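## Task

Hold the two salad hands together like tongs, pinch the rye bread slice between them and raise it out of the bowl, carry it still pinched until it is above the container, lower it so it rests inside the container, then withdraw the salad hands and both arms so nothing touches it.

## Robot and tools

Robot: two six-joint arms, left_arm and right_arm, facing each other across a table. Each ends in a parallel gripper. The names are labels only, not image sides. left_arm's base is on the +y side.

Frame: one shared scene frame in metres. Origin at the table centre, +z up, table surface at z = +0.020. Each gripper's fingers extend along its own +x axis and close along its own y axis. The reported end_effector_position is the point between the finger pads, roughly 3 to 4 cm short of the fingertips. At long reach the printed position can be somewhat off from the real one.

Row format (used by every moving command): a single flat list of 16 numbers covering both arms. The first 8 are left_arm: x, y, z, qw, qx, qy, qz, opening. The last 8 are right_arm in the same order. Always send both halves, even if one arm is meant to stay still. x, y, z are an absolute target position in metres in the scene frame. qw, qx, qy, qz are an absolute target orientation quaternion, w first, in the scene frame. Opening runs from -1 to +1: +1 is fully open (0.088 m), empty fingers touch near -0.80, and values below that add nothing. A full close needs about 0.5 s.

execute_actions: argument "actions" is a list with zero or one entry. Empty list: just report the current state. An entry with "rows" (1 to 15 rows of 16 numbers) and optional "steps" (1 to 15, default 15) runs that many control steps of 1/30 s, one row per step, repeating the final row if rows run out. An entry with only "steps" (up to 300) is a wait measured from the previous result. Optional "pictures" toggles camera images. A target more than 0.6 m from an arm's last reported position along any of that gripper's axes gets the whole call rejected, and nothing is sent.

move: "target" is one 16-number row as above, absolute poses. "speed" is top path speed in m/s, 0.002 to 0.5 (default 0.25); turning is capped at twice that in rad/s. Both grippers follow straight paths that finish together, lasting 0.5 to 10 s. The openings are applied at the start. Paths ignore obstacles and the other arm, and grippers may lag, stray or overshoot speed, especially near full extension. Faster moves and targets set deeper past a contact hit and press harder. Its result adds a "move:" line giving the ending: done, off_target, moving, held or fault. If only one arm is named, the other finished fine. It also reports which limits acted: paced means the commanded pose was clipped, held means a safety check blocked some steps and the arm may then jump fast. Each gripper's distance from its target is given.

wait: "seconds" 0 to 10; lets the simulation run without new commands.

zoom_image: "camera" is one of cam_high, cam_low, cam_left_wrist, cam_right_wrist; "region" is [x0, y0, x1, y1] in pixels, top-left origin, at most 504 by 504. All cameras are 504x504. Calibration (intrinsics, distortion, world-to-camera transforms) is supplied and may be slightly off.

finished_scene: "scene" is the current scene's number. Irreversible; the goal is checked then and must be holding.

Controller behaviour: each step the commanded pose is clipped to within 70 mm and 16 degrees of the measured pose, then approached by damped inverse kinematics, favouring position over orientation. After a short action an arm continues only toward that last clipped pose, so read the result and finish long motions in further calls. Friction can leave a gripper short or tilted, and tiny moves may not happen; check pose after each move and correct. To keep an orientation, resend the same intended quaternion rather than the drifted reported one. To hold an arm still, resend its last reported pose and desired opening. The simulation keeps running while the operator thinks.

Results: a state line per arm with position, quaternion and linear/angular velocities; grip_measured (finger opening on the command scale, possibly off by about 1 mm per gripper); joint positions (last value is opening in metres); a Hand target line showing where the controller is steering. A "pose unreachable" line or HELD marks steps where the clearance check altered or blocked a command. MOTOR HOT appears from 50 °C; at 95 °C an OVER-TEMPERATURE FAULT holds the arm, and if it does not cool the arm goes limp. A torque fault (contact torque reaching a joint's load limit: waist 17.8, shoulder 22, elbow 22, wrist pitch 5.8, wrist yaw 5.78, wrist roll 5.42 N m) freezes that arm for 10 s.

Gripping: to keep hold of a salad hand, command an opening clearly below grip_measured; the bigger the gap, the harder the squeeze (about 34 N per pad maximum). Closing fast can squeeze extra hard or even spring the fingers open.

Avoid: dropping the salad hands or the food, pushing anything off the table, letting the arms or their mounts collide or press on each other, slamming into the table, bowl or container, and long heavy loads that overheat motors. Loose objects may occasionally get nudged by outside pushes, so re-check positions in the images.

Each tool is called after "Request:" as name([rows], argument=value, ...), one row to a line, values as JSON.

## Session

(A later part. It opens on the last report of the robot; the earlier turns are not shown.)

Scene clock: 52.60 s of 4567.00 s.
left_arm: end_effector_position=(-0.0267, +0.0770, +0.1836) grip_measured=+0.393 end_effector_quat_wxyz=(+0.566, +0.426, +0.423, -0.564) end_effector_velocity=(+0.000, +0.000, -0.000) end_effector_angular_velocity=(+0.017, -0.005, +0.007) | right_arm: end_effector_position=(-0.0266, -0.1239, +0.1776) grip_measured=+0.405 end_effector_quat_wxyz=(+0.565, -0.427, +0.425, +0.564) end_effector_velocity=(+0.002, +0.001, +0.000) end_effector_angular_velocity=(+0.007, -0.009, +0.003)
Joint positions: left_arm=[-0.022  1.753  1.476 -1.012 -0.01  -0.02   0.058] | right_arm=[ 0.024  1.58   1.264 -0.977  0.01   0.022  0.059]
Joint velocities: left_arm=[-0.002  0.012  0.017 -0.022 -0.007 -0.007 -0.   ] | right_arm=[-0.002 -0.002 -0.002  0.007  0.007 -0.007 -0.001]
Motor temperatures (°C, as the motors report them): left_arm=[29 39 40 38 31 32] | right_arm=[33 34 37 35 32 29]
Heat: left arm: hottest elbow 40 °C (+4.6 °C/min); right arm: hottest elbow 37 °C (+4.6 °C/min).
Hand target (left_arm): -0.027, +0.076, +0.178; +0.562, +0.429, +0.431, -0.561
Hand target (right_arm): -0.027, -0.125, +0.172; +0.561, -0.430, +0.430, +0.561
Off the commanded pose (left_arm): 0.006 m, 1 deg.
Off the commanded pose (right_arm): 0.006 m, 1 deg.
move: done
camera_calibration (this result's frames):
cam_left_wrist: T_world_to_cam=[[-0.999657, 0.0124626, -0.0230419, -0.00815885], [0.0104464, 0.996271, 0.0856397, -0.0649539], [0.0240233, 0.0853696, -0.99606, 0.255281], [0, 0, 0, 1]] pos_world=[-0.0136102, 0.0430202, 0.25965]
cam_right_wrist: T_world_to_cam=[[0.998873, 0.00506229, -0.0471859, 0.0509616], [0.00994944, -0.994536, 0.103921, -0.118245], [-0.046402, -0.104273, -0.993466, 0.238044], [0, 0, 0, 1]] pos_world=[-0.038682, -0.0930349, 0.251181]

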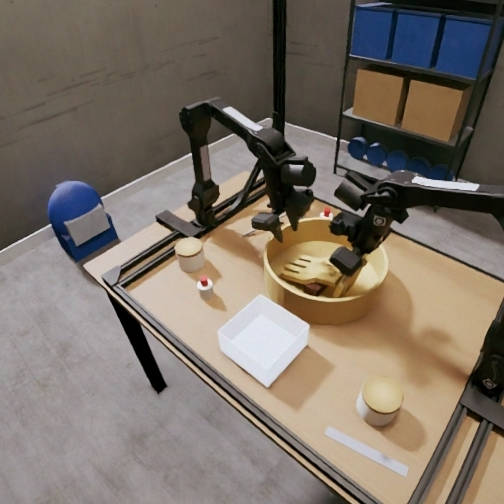

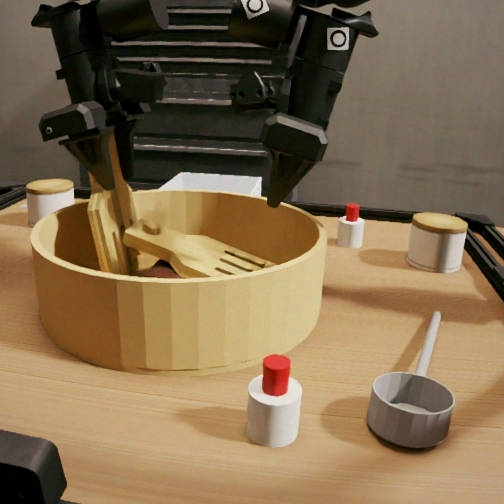

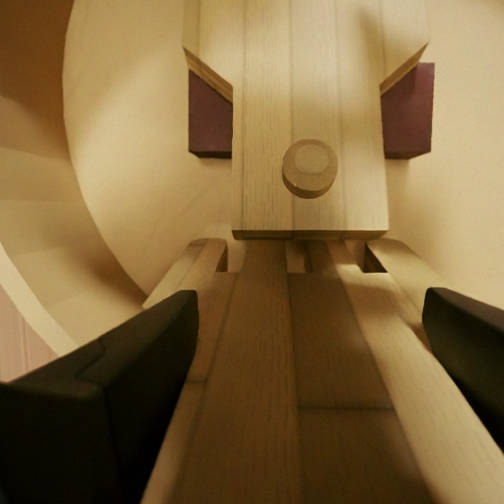

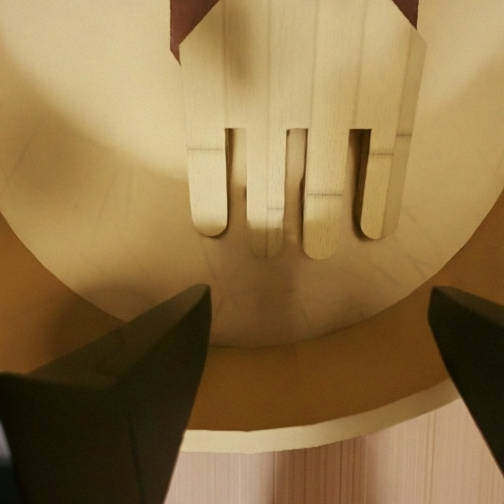

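Request:
move(target=[-0.027,0.084,0.168,0.561,0.43,0.43,-0.561,0.382,-0.027,-0.125,0.2,0.561,-0.43,0.43,0.561,1], speed=0.05)

Request:
move(target=[-0.027,0.084,0.18,0.561,0.43,0.43,-0.561,-1,-0.027,-0.125,0.2,0.561,-0.43,0.43,0.561,1], speed=0.01)

Request:
move(target=[-0.027,0.09,0.27,0.561,0.43,0.43,-0.561,-1,-0.027,-0.125,0.2,0.561,-0.43,0.43,0.561,1])

Request:
move(target=[-0.027,0.24,0.27,0.561,0.43,0.43,-0.561,-1,-0.025,0.02,0.17,0.5,-0.5,0.5,0.5,1])

Scene clock: 54.20 s of 4567.00 s.
left_arm: end_effector_position=(-0.0267, +0.0787, +0.1816) grip_measured=+0.393 end_effector_quat_wxyz=(+0.570, +0.420, +0.418, -0.569) end_effector_velocity=(+0.002, +0.001, -0.001) end_effector_angular_velocity=(-0.003, -0.000, +0.026) | right_arm: end_effector_position=(-0.0265, -0.1262, +0.1990) grip_measured=+1.000 end_effector_quat_wxyz=(+0.562, -0.431, +0.429, +0.561) end_effector_velocity=(+0.002, -0.002, +0.003) end_effector_angular_velocity=(-0.007, -0.009, +0.003)
Joint positions: left_arm=[-0.022  1.731  1.438 -0.976 -0.01  -0.02   0.058] | right_arm=[ 0.024  1.58   1.352 -1.079  0.01   0.022  0.088]
Joint velocities: left_arm=[ 0.002 -0.007 -0.012  0.007 -0.007 -0.022  0.   ] | right_arm=[-0.002 -0.002  0.012 -0.022  0.007 -0.007  0.   ]
Motor temperatures (°C, as the motors report them): left_arm=[29 39 40 38 31 32] | right_arm=[33 34 37 35 32 29]
Heat: left arm: hottest elbow 40 °C (+4.4 °C/min); right arm: hottest elbow 37 °C (+4.4 °C/min).
Hand target (left_arm): -0.027, +0.084, +0.168; +0.561, +0.430, +0.430, -0.561
Hand target (right_arm): -0.027, -0.125, +0.200; +0.561, -0.430, +0.430, +0.561
Off the commanded pose (left_arm): 0.015 m, 2 deg.
Off the commanded pose (right_arm): 0.002 m, 0 deg.
move: off_target (left_arm)
camera_calibration (this result's frames):
cam_left_wrist: T_world_to_cam=[[-0.999667, 0.0120162, -0.0228554, -0.0081858], [0.0104787, 0.997749, 0.0662422, -0.0631486], [0.0236, 0.0659806, -0.997542, 0.254986], [0, 0, 0, 1]] pos_world=[-0.013539, 0.0462807, 0.258355]
cam_right_wrist: T_world_to_cam=[[0.998907, 0.00429949, -0.0465443, 0.0516472], [0.00976947, -0.992972, 0.117942, -0.125314], [-0.0457101, -0.118267, -0.991929, 0.257007], [0, 0, 0, 1]] pos_world=[-0.0386187, -0.0942595, 0.272116]

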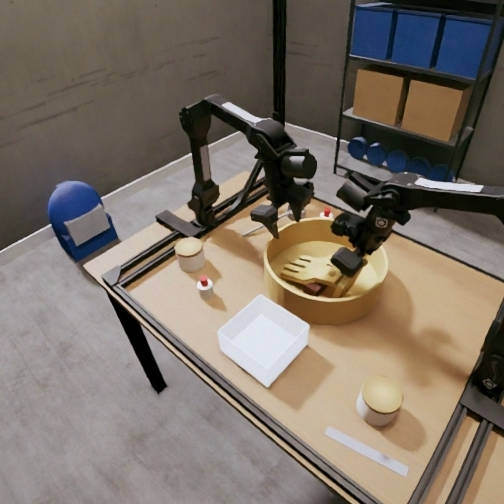

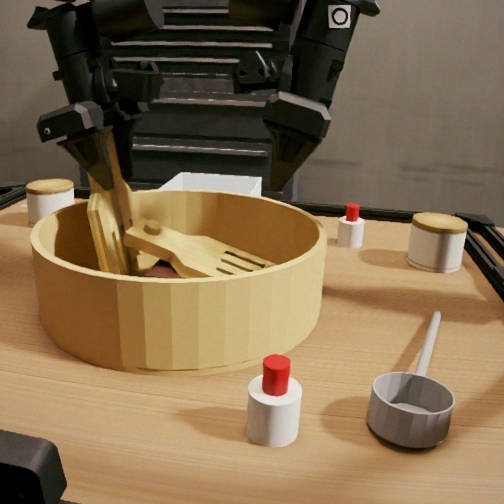

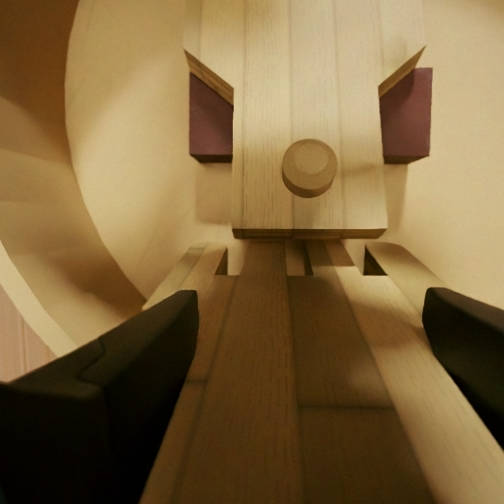

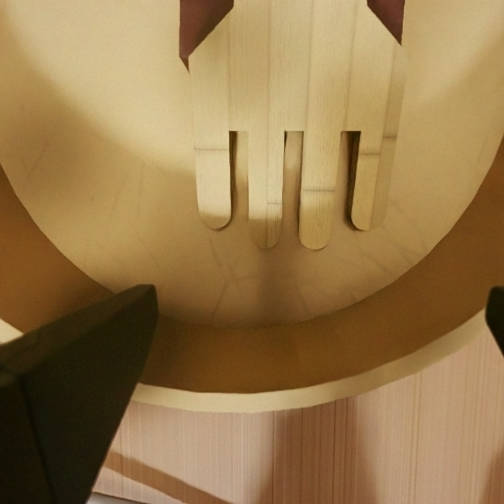

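Scene clock: 56.40 s of 4567.00 s.
left_arm: end_effector_position=(-0.0266, +0.0841, +0.1833) grip_measured=+0.389 end_effector_quat_wxyz=(+0.566, +0.427, +0.425, -0.564) end_effector_velocity=(+0.000, +0.005, -0.001) end_effector_angular_velocity=(+0.022, -0.010, -0.007) | right_arm: end_effector_position=(-0.0265, -0.1264, +0.1989) grip_measured=+1.000 end_effector_quat_wxyz=(+0.562, -0.431, +0.429, +0.560) end_effector_velocity=(-0.002, -0.004, +0.000) end_effector_angular_velocity=(-0.018, +0.015, +0.024)
Joint positions: left_arm=[-0.022  1.728  1.448 -1.012 -0.01  -0.02   0.058] | right_arm=[ 0.024  1.58   1.352 -1.081  0.01   0.022  0.088]
Joint velocities: left_arm=[-0.002 -0.002 -0.002 -0.022 -0.007  0.007 -0.   ] | right_arm=[-0.002 -0.002  0.002 -0.022 -0.022 -0.022  0.   ]
Motor temperatures (°C, as the motors report them): left_arm=[29 39 40 38 31 32] | right_arm=[33 34 38 35 32 29]
Heat: left arm: hottest elbow 40 °C (+4.3 °C/min); right arm: hottest elbow 38 °C (+5.3 °C/min).
Hand target (left_arm): -0.027, +0.084, +0.180; +0.561, +0.430, +0.430, -0.561
Hand target (right_arm): -0.027, -0.125, +0.200; +0.561, -0.430, +0.430, +0.561
Off the commanded pose (left_arm): 0.003 m, 1 deg.
Off the commanded pose (right_arm): 0.002 m, 0 deg.
move: done
camera_calibration (this result's frames):
cam_left_wrist: T_world_to_cam=[[-0.999655, 0.0125593, -0.023081, -0.00809815], [0.0104384, 0.995903, 0.0898195, -0.0728158], [0.0241145, 0.0895475, -0.995691, 0.254009], [0, 0, 0, 1]] pos_world=[-0.0134606, 0.0498733, 0.259268]
cam_right_wrist: T_world_to_cam=[[0.998909, 0.00422851, -0.046514, 0.0516238], [0.0097651, -0.992791, 0.119457, -0.125801], [-0.0456736, -0.11978, -0.991749, 0.256668], [0, 0, 0, 1]] pos_world=[-0.0386161, -0.0943687, 0.271979]

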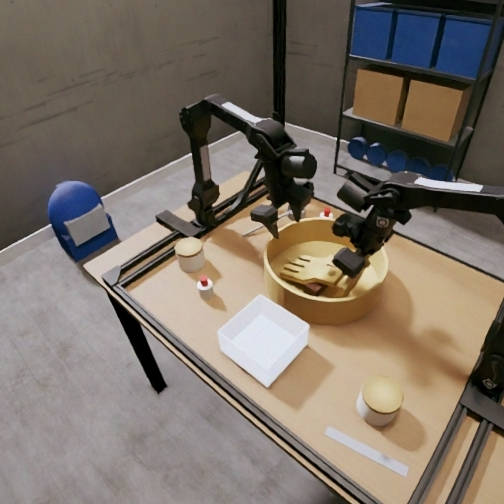

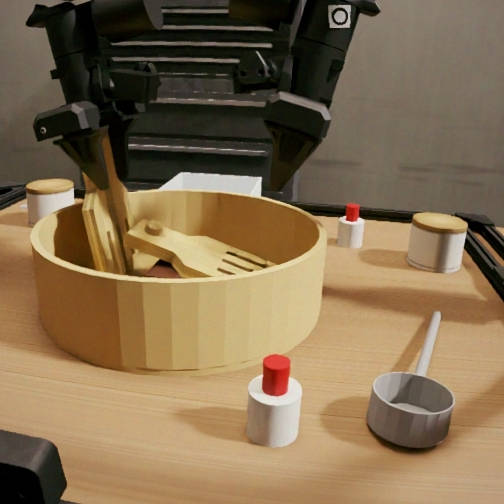

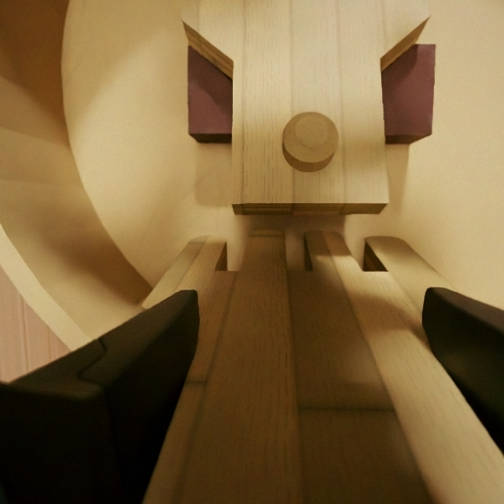

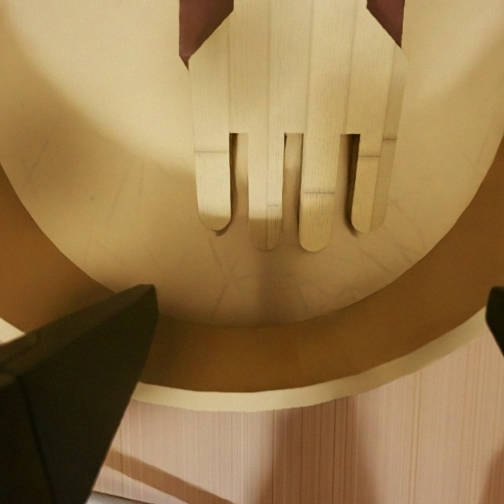

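Scene clock: 57.40 s of 4567.00 s.
left_arm: end_effector_position=(-0.0264, +0.0915, +0.2675) grip_measured=+0.389 end_effector_quat_wxyz=(+0.561, +0.433, +0.431, -0.559) end_effector_velocity=(+0.000, -0.001, +0.009) end_effector_angular_velocity=(-0.012, -0.009, -0.008) | right_arm: end_effector_position=(-0.0265, -0.1265, +0.1989) grip_measured=+1.000 end_effector_quat_wxyz=(+0.562, -0.432, +0.429, +0.560) end_effector_velocity=(+0.002, +0.001, +0.002) end_effector_angular_velocity=(+0.012, -0.009, +0.003)
Joint positions: left_arm=[-0.022  1.764  1.833 -1.384 -0.01  -0.02   0.058] | right_arm=[ 0.024  1.58   1.352 -1.081  0.01   0.022  0.088]
Joint velocities: left_arm=[-0.002  0.002  0.037 -0.022 -0.007  0.007  0.   ] | right_arm=[-0.002 -0.007 -0.002  0.007  0.007 -0.007  0.   ]
Motor temperatures (°C, as the motors report them): left_arm=[29 39 40 38 31 32] | right_arm=[33 34 38 35 32 29]
Heat: left arm: hottest elbow 40 °C (+4.2 °C/min); right arm: hottest elbow 38 °C (+5.2 °C/min).
Hand target (left_arm): -0.027, +0.089, +0.270; +0.561, +0.430, +0.430, -0.561
Hand target (right_arm): -0.027, -0.125, +0.200; +0.561, -0.430, +0.430, +0.561
Off the commanded pose (left_arm): 0.003 m, 0 deg.
Off the commanded pose (right_arm): 0.002 m, 0 deg.
move: done
camera_calibration (this result's frames):
cam_left_wrist: T_world_to_cam=[[-0.999644, 0.0130721, -0.0232802, -0.00608012], [0.0103897, 0.993673, 0.11183, -0.0933757], [0.0245948, 0.111549, -0.993455, 0.334583], [0, 0, 0, 1]] pos_world=[-0.0133368, 0.0555421, 0.342694]
cam_right_wrist: T_world_to_cam=[[0.998909, 0.00421078, -0.0465064, 0.0516175], [0.009764, -0.992746, 0.119835, -0.125948], [-0.0456645, -0.120159, -0.991704, 0.256581], [0, 0, 0, 1]] pos_world=[-0.0386148, -0.0944213, 0.271946]

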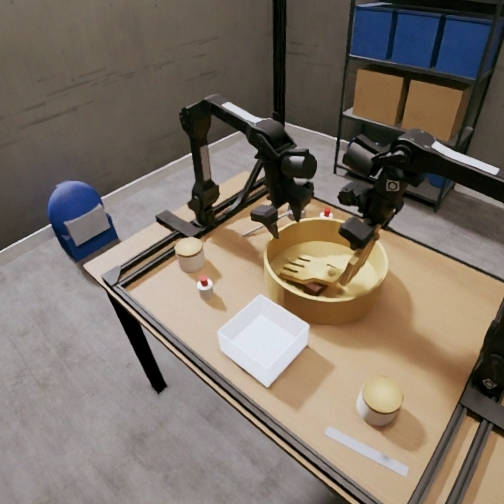

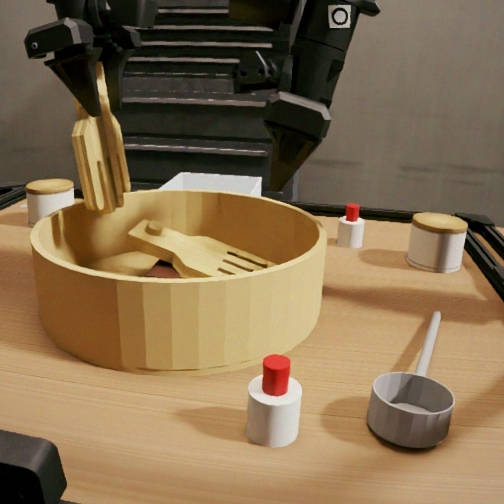

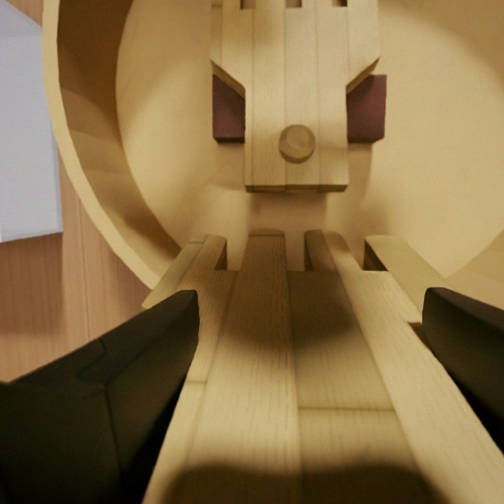

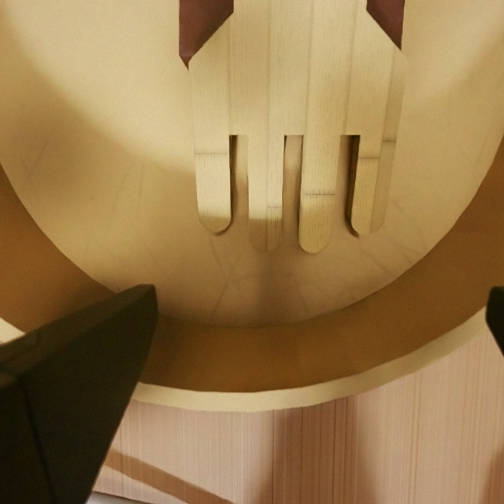

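Scene clock: 58.67 s of 4567.00 s.
left_arm: end_effector_position=(-0.0266, +0.2372, +0.2709) grip_measured=+0.389 end_effector_quat_wxyz=(+0.561, +0.429, +0.431, -0.562) end_effector_velocity=(+0.001, +0.006, -0.002) end_effector_angular_velocity=(+0.022, -0.002, +0.021) | right_arm: end_effector_position=(-0.0253, +0.0179, +0.1731) grip_measured=+1.000 end_effector_quat_wxyz=(+0.528, -0.471, +0.470, +0.527) end_effector_velocity=(+0.000, +0.000, -0.008) end_effector_angular_velocity=(-0.022, +0.006, +0.006)
Joint positions: left_arm=[-0.035  1.217  1.347 -1.438 -0.007 -0.035  0.058] | right_arm=[ 0.012  2.349  2.346 -1.453  0.004  0.011  0.088]
Joint velocities: left_arm=[-0.002 -0.007 -0.007 -0.022 -0.007 -0.022 -0.   ] | right_arm=[-0.002  0.022  0.007 -0.007 -0.007 -0.007  0.   ]
Motor temperatures (°C, as the motors report them): left_arm=[29 39 40 38 31 32] | right_arm=[33 34 38 35 32 29]
Heat: left arm: hottest elbow 40 °C (+4.1 °C/min); right arm: hottest elbow 38 °C (+5.1 °C/min).
Hand target (left_arm): -0.027, +0.240, +0.270; +0.561, +0.430, +0.430, -0.561
Hand target (right_arm): -0.024, +0.019, +0.169; +0.525, -0.473, +0.473, +0.526
Off the commanded pose (left_arm): 0.003 m, 0 deg.
Off the commanded pose (right_arm): 0.004 m, 7 deg.
joint sent to its limit (right arm) — the command would take joint 3 (elbow) past its upper limit, so that joint was sent only as far as its limit.
move: off_target (right_arm)
camera_calibration (this result's frames):
cam_left_wrist: T_world_to_cam=[[-0.999783, 0.0126802, -0.0165046, -0.00978972], [0.0108788, 0.994413, 0.104996, -0.236898], [0.0177438, 0.104794, -0.994336, 0.323298], [0, 0, 0, 1]] pos_world=[-0.012947, 0.201819, 0.346178]
cam_right_wrist: T_world_to_cam=[[0.998847, -0.00291905, -0.0479166, 0.0489649], [0.00986036, -0.964392, 0.264294, -0.00507619], [-0.0469819, -0.264462, -0.963251, 0.246049], [0, 0, 0, 1]] pos_world=[-0.0372985, 0.0603181, 0.240695]

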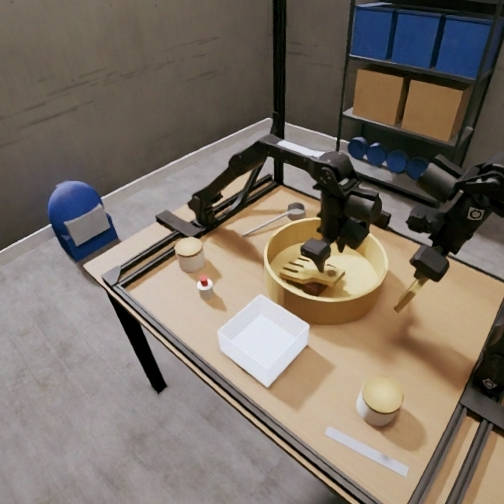

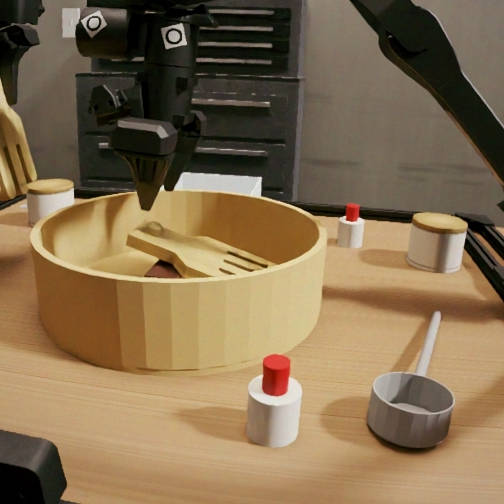

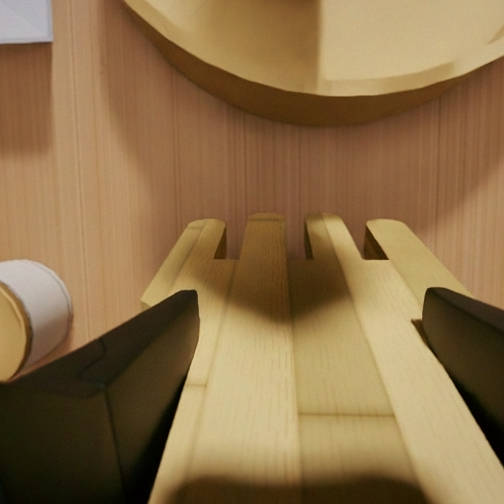

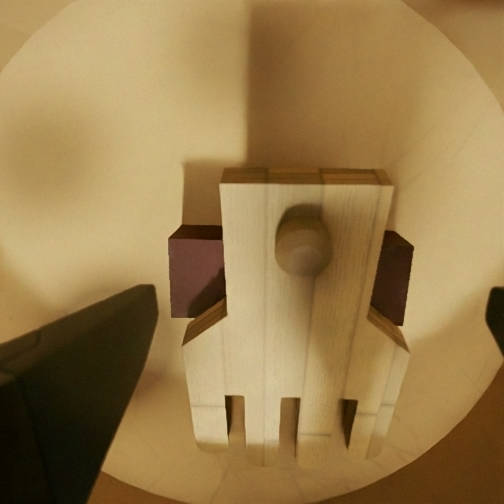

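Request:
move(target=[-0.027,0.24,0.27,0.561,0.43,0.43,-0.561,-1,-0.028,0.027,0.095,0.5,-0.5,0.5,0.5,1], speed=0.12)

Request:
move(target=[-0.027,0.24,0.27,0.561,0.43,0.43,-0.561,-1,-0.028,0.027,0.097,0.5,-0.5,0.5,0.5,-1])

Request:
move(target=[-0.027,0.24,0.27,0.561,0.43,0.43,-0.561,-1,-0.028,-0.05,0.22,0.664,-0.242,0.242,0.664,-1], speed=0.2)

Scene clock: 60.37 s of 4567.00 s.
left_arm: end_effector_position=(-0.0268, +0.2378, +0.2706) grip_measured=+0.389 end_effector_quat_wxyz=(+0.561, +0.430, +0.431, -0.562) end_effector_velocity=(-0.000, +0.002, -0.001) end_effector_angular_velocity=(+0.007, -0.005, +0.002) | right_arm: end_effector_position=(-0.0260, +0.0252, +0.1016) grip_measured=+1.000 end_effector_quat_wxyz=(+0.503, -0.498, +0.497, +0.501) end_effector_velocity=(-0.002, -0.002, -0.002) end_effector_angular_velocity=(-0.013, +0.022, +0.005)
Joint positions: left_arm=[-0.036  1.215  1.345 -1.439 -0.007 -0.035  0.058] | right_arm=[ 0.013  2.485  2.308 -1.385  0.002  0.014  0.088]
Joint velocities: left_arm=[-0.007 -0.002 -0.002 -0.007 -0.007 -0.007  0.   ] | right_arm=[-0.002  0.002 -0.002 -0.007 -0.022 -0.007  0.   ]
Motor temperatures (°C, as the motors report them): left_arm=[29 39 40 38 31 32] | right_arm=[33 34 38 35 32 29]
Heat: left arm: hottest elbow 40 °C (+4.0 °C/min); right arm: hottest elbow 38 °C (+5.1 °C/min).
Hand target (left_arm): -0.027, +0.240, +0.270; +0.561, +0.430, +0.430, -0.561
Hand target (right_arm): -0.028, +0.026, +0.095; +0.500, -0.500, +0.500, +0.500
Off the commanded pose (left_arm): 0.002 m, 0 deg.
Off the commanded pose (right_arm): 0.007 m, 1 deg.
move: done
camera_calibration (this result's frames):
cam_left_wrist: T_world_to_cam=[[-0.999781, 0.0131003, -0.0163236, -0.0101818], [0.0113022, 0.994328, 0.105754, -0.237639], [0.0176165, 0.105546, -0.994258, 0.322729], [0, 0, 0, 1]] pos_world=[-0.0131791, 0.202361, 0.345841]
cam_right_wrist: T_world_to_cam=[[0.998819, -0.00977972, -0.0475905, 0.046383], [0.00825191, -0.931152, 0.364539, 0.00982912], [-0.047879, -0.364501, -0.929971, 0.178125], [0, 0, 0, 1]] pos_world=[-0.0378809, 0.0745327, 0.164275]

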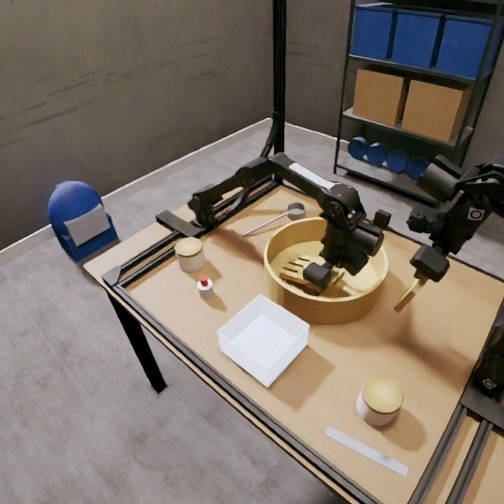

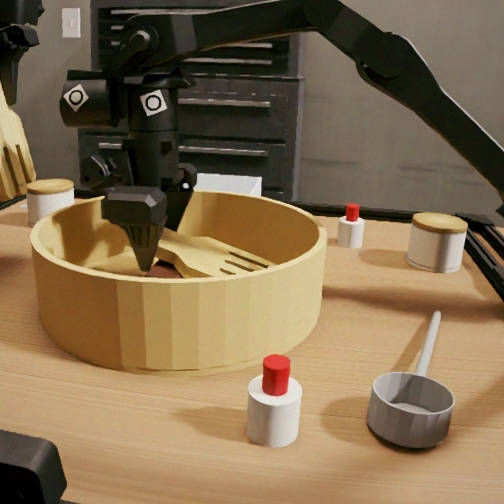

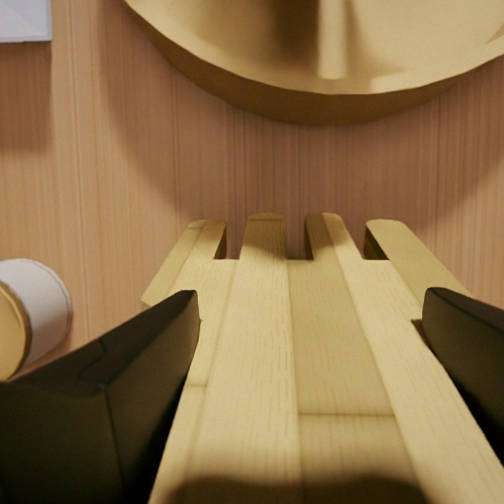

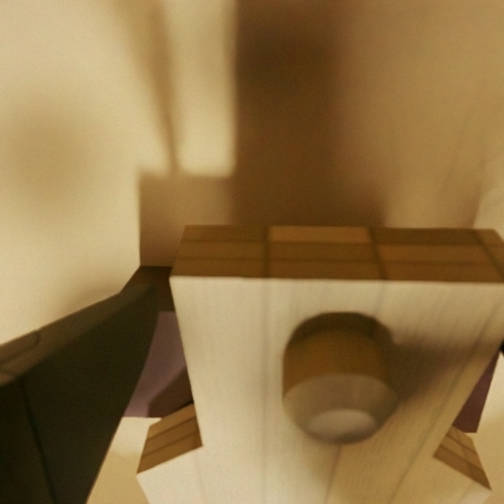

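Scene clock: 61.07 s of 4567.00 s.
left_arm: end_effector_position=(-0.0268, +0.2378, +0.2706) grip_measured=+0.389 end_effector_quat_wxyz=(+0.561, +0.430, +0.431, -0.562) end_effector_velocity=(+0.001, +0.005, -0.001) end_effector_angular_velocity=(+0.022, -0.014, -0.022) | right_arm: end_effector_position=(-0.0267, +0.0260, +0.1013) grip_measured=+0.400 end_effector_quat_wxyz=(+0.502, -0.497, +0.499, +0.502) end_effector_velocity=(+0.000, -0.003, +0.001) end_effector_angular_velocity=(-0.017, +0.007, +0.005)
Joint positions: left_arm=[-0.036  1.215  1.345 -1.439 -0.007 -0.035  0.058] | right_arm=[ 0.013  2.493  2.322 -1.393 -0.002  0.016  0.059]
Joint velocities: left_arm=[-0.002 -0.002 -0.002 -0.022 -0.007  0.022 -0.   ] | right_arm=[-0.002  0.002  0.007 -0.022 -0.007 -0.007 -0.   ]
Motor temperatures (°C, as the motors report them): left_arm=[29 39 40 38 31 32] | right_arm=[33 35 38 34 32 29]
Heat: left arm: hottest elbow 40 °C (+4.1 °C/min); right arm: hottest elbow 38 °C (+5.1 °C/min).
Hand target (left_arm): -0.027, +0.240, +0.270; +0.561, +0.430, +0.430, -0.561
Hand target (right_arm): -0.028, +0.027, +0.097; +0.500, -0.500, +0.500, +0.500
Off the commanded pose (left_arm): 0.002 m, 0 deg.
Off the commanded pose (right_arm): 0.005 m, 0 deg.
move: done
camera_calibration (this result's frames):
cam_left_wrist: T_world_to_cam=[[-0.999781, 0.0131003, -0.0163236, -0.0101818], [0.0113022, 0.994328, 0.105754, -0.237639], [0.0176165, 0.105546, -0.994258, 0.322729], [0, 0, 0, 1]] pos_world=[-0.0131791, 0.202361, 0.345841]
cam_right_wrist: T_world_to_cam=[[0.998619, -0.0109894, -0.0513663, 0.0475551], [0.00860382, -0.930446, 0.366329, 0.0104441], [-0.0518193, -0.366265, -0.929067, 0.177989], [0, 0, 0, 1]] pos_world=[-0.038356, 0.0754312, 0.16398]

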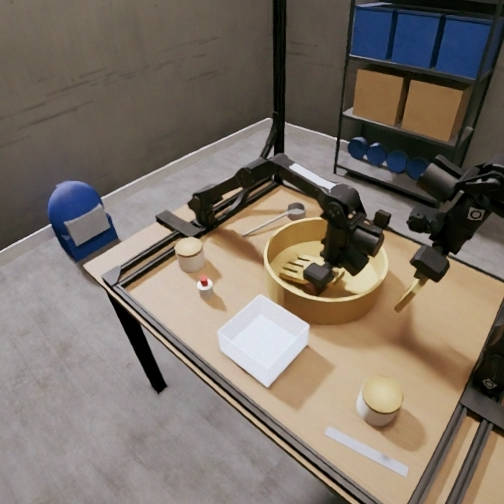

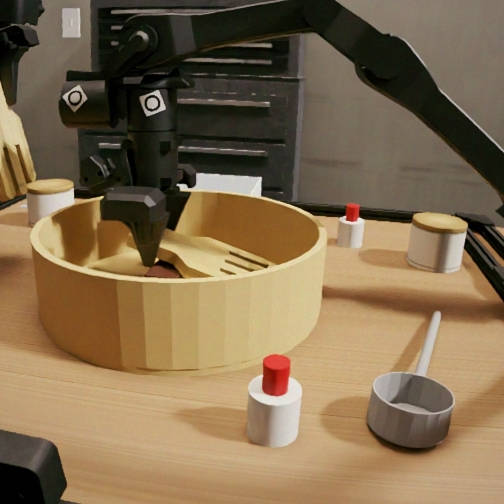

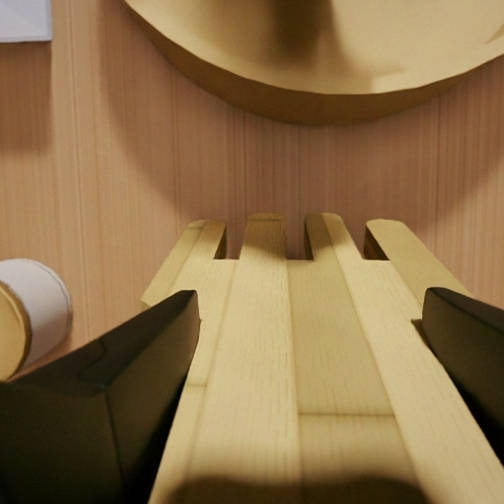

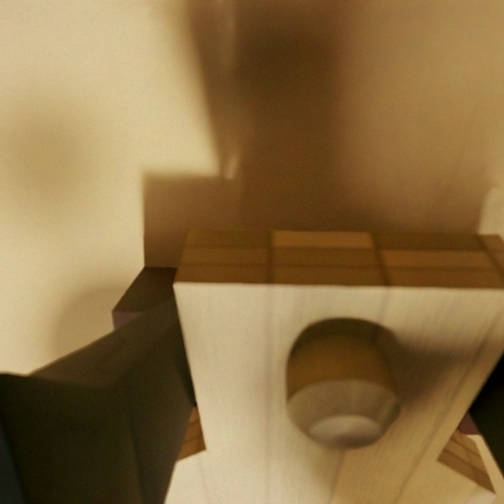

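Scene clock: 63.67 s of 4567.00 s.
left_arm: end_effector_position=(-0.0268, +0.2379, +0.2705) grip_measured=+0.389 end_effector_quat_wxyz=(+0.561, +0.430, +0.431, -0.561) end_effector_velocity=(+0.001, -0.001, +0.000) end_effector_angular_velocity=(-0.008, -0.005, +0.007) | right_arm: end_effector_position=(-0.0276, -0.0476, +0.2173) grip_measured=+0.400 end_effector_quat_wxyz=(+0.663, -0.245, +0.248, +0.663) end_effector_velocity=(+0.002, -0.002, -0.005) end_effector_angular_velocity=(+0.003, -0.010, -0.003)
Joint positions: left_arm=[-0.036  1.215  1.345 -1.439 -0.007 -0.036  0.058] | right_arm=[ 0.025  1.483  1.061 -0.291  0.018  0.02   0.059]
Joint velocities: left_arm=[-0.002 -0.002 -0.002  0.007 -0.007 -0.007  0.   ] | right_arm=[-0.002 -0.007 -0.027  0.022  0.007 -0.007 -0.   ]
Motor temperatures (°C, as the motors report them): left_arm=[29 39 39 38 31 32] | right_arm=[33 35 38 35 32 29]
Heat: left arm: hottest shoulder 39 °C (+3.0 °C/min); right arm: hottest elbow 38 °C (+5.0 °C/min).
Hand target (left_arm): -0.027, +0.240, +0.270; +0.561, +0.430, +0.430, -0.561
Hand target (right_arm): -0.028, -0.049, +0.221; +0.665, -0.241, +0.243, +0.664
Off the commanded pose (left_arm): 0.002 m, 0 deg.
Off the commanded pose (right_arm): 0.004 m, 1 deg.
move: done
camera_calibration (this result's frames):
cam_left_wrist: T_world_to_cam=[[-0.999787, 0.0127382, -0.0162336, -0.010121], [0.0109449, 0.994292, 0.106133, -0.237776], [0.0174928, 0.105933, -0.994219, 0.322508], [0, 0, 0, 1]] pos_world=[-0.013158, 0.202383, 0.345715]
cam_right_wrist: T_world_to_cam=[[0.998646, 0.030058, -0.0424532, 0.0535917], [0.00726484, -0.888739, -0.458357, 0.0806936], [-0.0515071, 0.457428, -0.887754, 0.288939], [0, 0, 0, 1]] pos_world=[-0.039223, -0.0620642, 0.295769]

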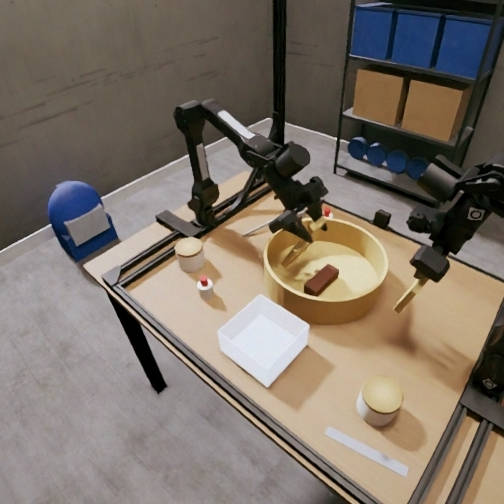

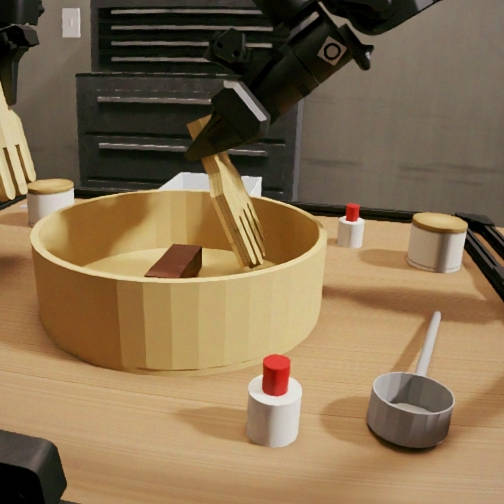

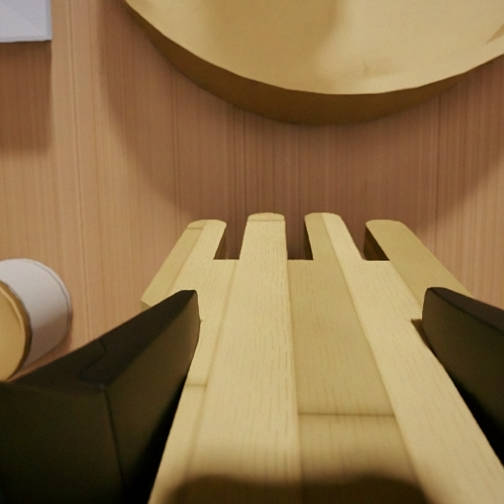

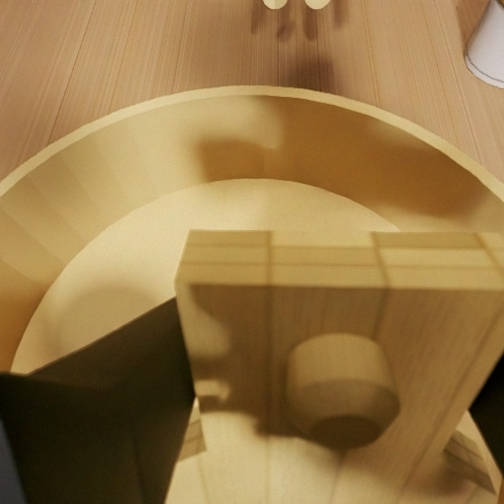

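Request:
move(target=[-0.027,0.2,0.27,0.606,0.364,0.364,-0.606,-1,-0.028,-0.12,0.195,0.664,-0.242,0.242,0.664,0.36], speed=0.1)

Request:
move(target=[-0.027,0.08,0.27,0.606,0.364,0.364,-0.606,-1,-0.028,-0.195,0.18,0.653,-0.271,0.271,0.653,0.36], speed=0.08)

Scene clock: 65.60 s of 4567.00 s.
left_arm: end_effector_position=(-0.0277, +0.1989, +0.2695) grip_measured=+0.389 end_effector_quat_wxyz=(+0.603, +0.365, +0.368, -0.606) end_effector_velocity=(-0.002, +0.004, -0.003) end_effector_angular_velocity=(+0.012, +0.009, +0.001) | right_arm: end_effector_position=(-0.0297, -0.1161, +0.1999) grip_measured=+0.401 end_effector_quat_wxyz=(+0.663, -0.238, +0.239, +0.668) end_effector_velocity=(+0.000, -0.004, -0.001) end_effector_angular_velocity=(-0.002, -0.010, +0.001)
Joint positions: left_arm=[-0.036  1.172  1.242 -1.16  -0.011 -0.034  0.058] | right_arm=[ 0.038  1.206  0.763 -0.244  0.023  0.024  0.059]
Joint velocities: left_arm=[-0.002 -0.007 -0.012 -0.007  0.007 -0.007 -0.   ] | right_arm=[ 0.002 -0.017 -0.012 -0.007  0.007 -0.007 -0.   ]
Motor temperatures (°C, as the motors report them): left_arm=[29 39 39 38 31 32] | right_arm=[33 35 38 35 32 29]
Heat: left arm: hottest shoulder 39 °C (+3.0 °C/min); right arm: hottest elbow 38 °C (+4.0 °C/min).
Hand target (left_arm): -0.027, +0.200, +0.270; +0.606, +0.364, +0.364, -0.607
Hand target (right_arm): -0.028, -0.120, +0.196; +0.664, -0.242, +0.242, +0.664
Off the commanded pose (left_arm): 0.001 m, 1 deg.
Off the commanded pose (right_arm): 0.006 m, 1 deg.
move: done
camera_calibration (this result's frames):
cam_left_wrist: T_world_to_cam=[[-0.999849, 0.00953115, -0.0145553, -0.0103403], [0.011108, 0.9936, -0.112408, -0.13991], [0.0133908, -0.112552, -0.993556, 0.368831], [0, 0, 0, 1]] pos_world=[-0.0137236, 0.180626, 0.350576]
cam_right_wrist: T_world_to_cam=[[0.998352, 0.0384398, -0.0426027, 0.0579717], [0.0132283, -0.876632, -0.48098, 0.0179474], [-0.0558356, 0.479624, -0.875696, 0.304804], [0, 0, 0, 1]] pos_world=[-0.0410947, -0.132687, 0.278018]

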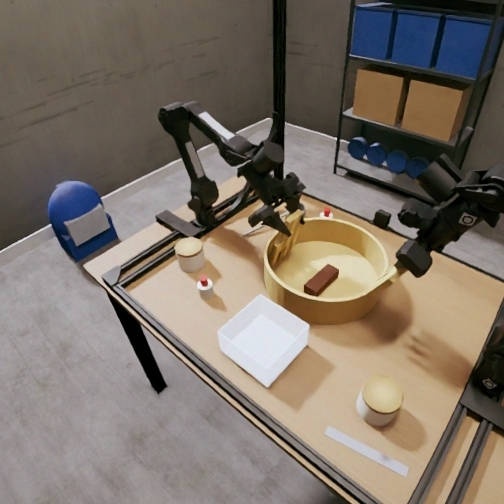

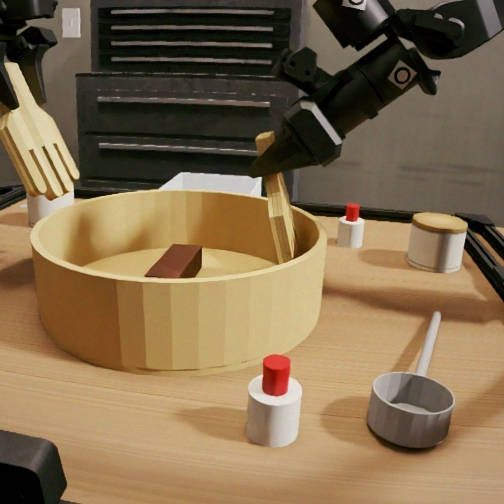

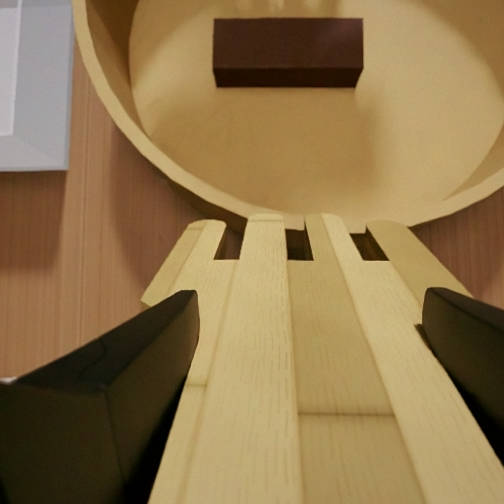

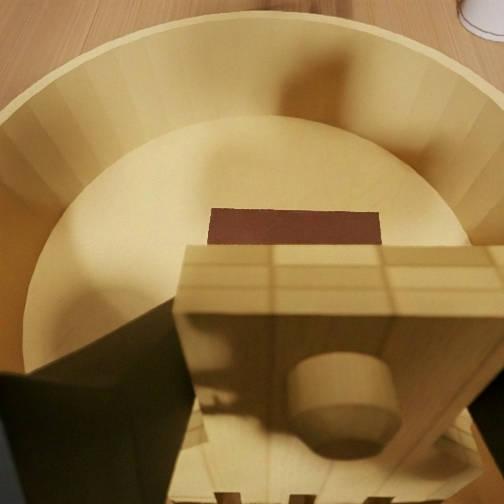

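Scene clock: 67.57 s of 4567.00 s.
left_arm: end_effector_position=(-0.0284, +0.0835, +0.2666) grip_measured=+0.389 end_effector_quat_wxyz=(+0.604, +0.367, +0.367, -0.605) end_effector_velocity=(+0.002, -0.001, -0.001) end_effector_angular_velocity=(+0.007, -0.016, +0.014) | right_arm: end_effector_position=(-0.0320, -0.1889, +0.1909) grip_measured=+0.401 end_effector_quat_wxyz=(+0.650, -0.260, +0.259, +0.665) end_effector_velocity=(-0.000, -0.005, -0.003) end_effector_angular_velocity=(-0.017, +0.009, -0.002)
Joint positions: left_arm=[-0.027  1.597  1.572 -1.066 -0.011 -0.023  0.058] | right_arm=[ 0.058  0.908  0.626 -0.47   0.024  0.031  0.059]
Joint velocities: left_arm=[-0.002  0.007  0.007 -0.007 -0.022 -0.007 -0.   ] | right_arm=[-0.002 -0.012 -0.007 -0.022 -0.007  0.007 -0.   ]
Motor temperatures (°C, as the motors report them): left_arm=[29 39 40 38 31 32] | right_arm=[33 35 38 35 32 29]
Heat: left arm: hottest elbow 40 °C (+4.0 °C/min); right arm: hottest elbow 38 °C (+4.0 °C/min).
Hand target (left_arm): -0.027, +0.080, +0.270; +0.606, +0.364, +0.364, -0.606
Hand target (right_arm): -0.028, -0.195, +0.181; +0.653, -0.271, +0.271, +0.653
Off the commanded pose (left_arm): 0.005 m, 1 deg.
Off the commanded pose (right_arm): 0.013 m, 2 deg.
move: off_target (right_arm)
camera_calibration (this result's frames):
cam_left_wrist: T_world_to_cam=[[-0.999747, 0.0105512, -0.0198734, -0.00866996], [0.0126919, 0.993754, -0.110872, -0.0259293], [0.0185794, -0.111096, -0.993636, 0.35304], [0, 0, 0, 1]] pos_world=[-0.014898, 0.0650803, 0.347746]
cam_right_wrist: T_world_to_cam=[[0.997684, 0.0493891, -0.0467664, 0.0655444], [0.0250446, -0.906004, -0.422527, -0.0665447], [-0.0632388, 0.420377, -0.905143, 0.325919], [0, 0, 0, 1]] pos_world=[-0.0431153, -0.200536, 0.269951]

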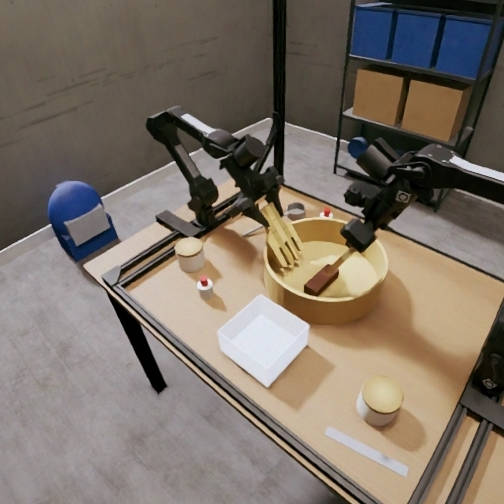

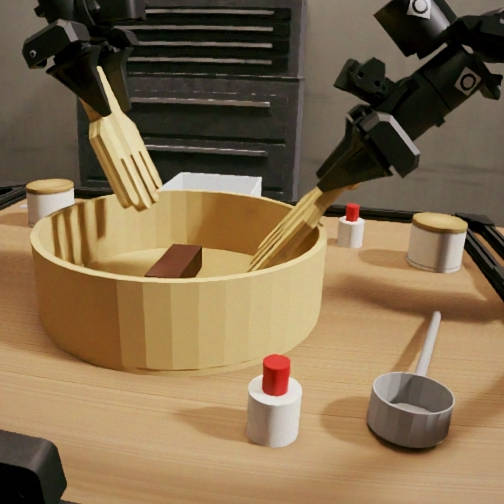

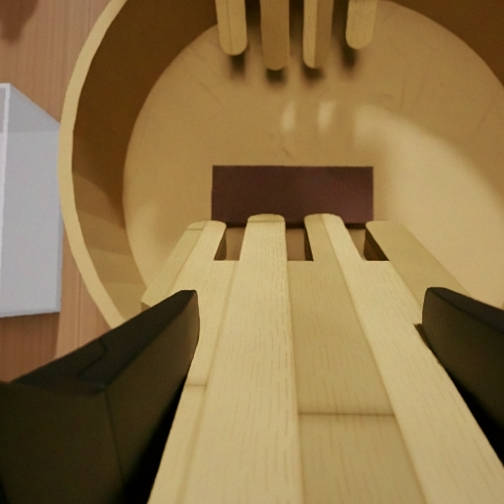

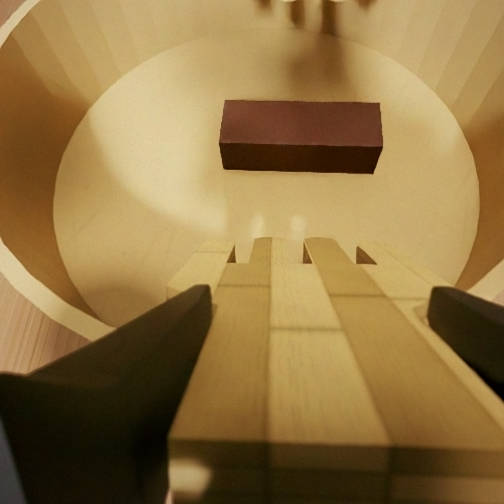

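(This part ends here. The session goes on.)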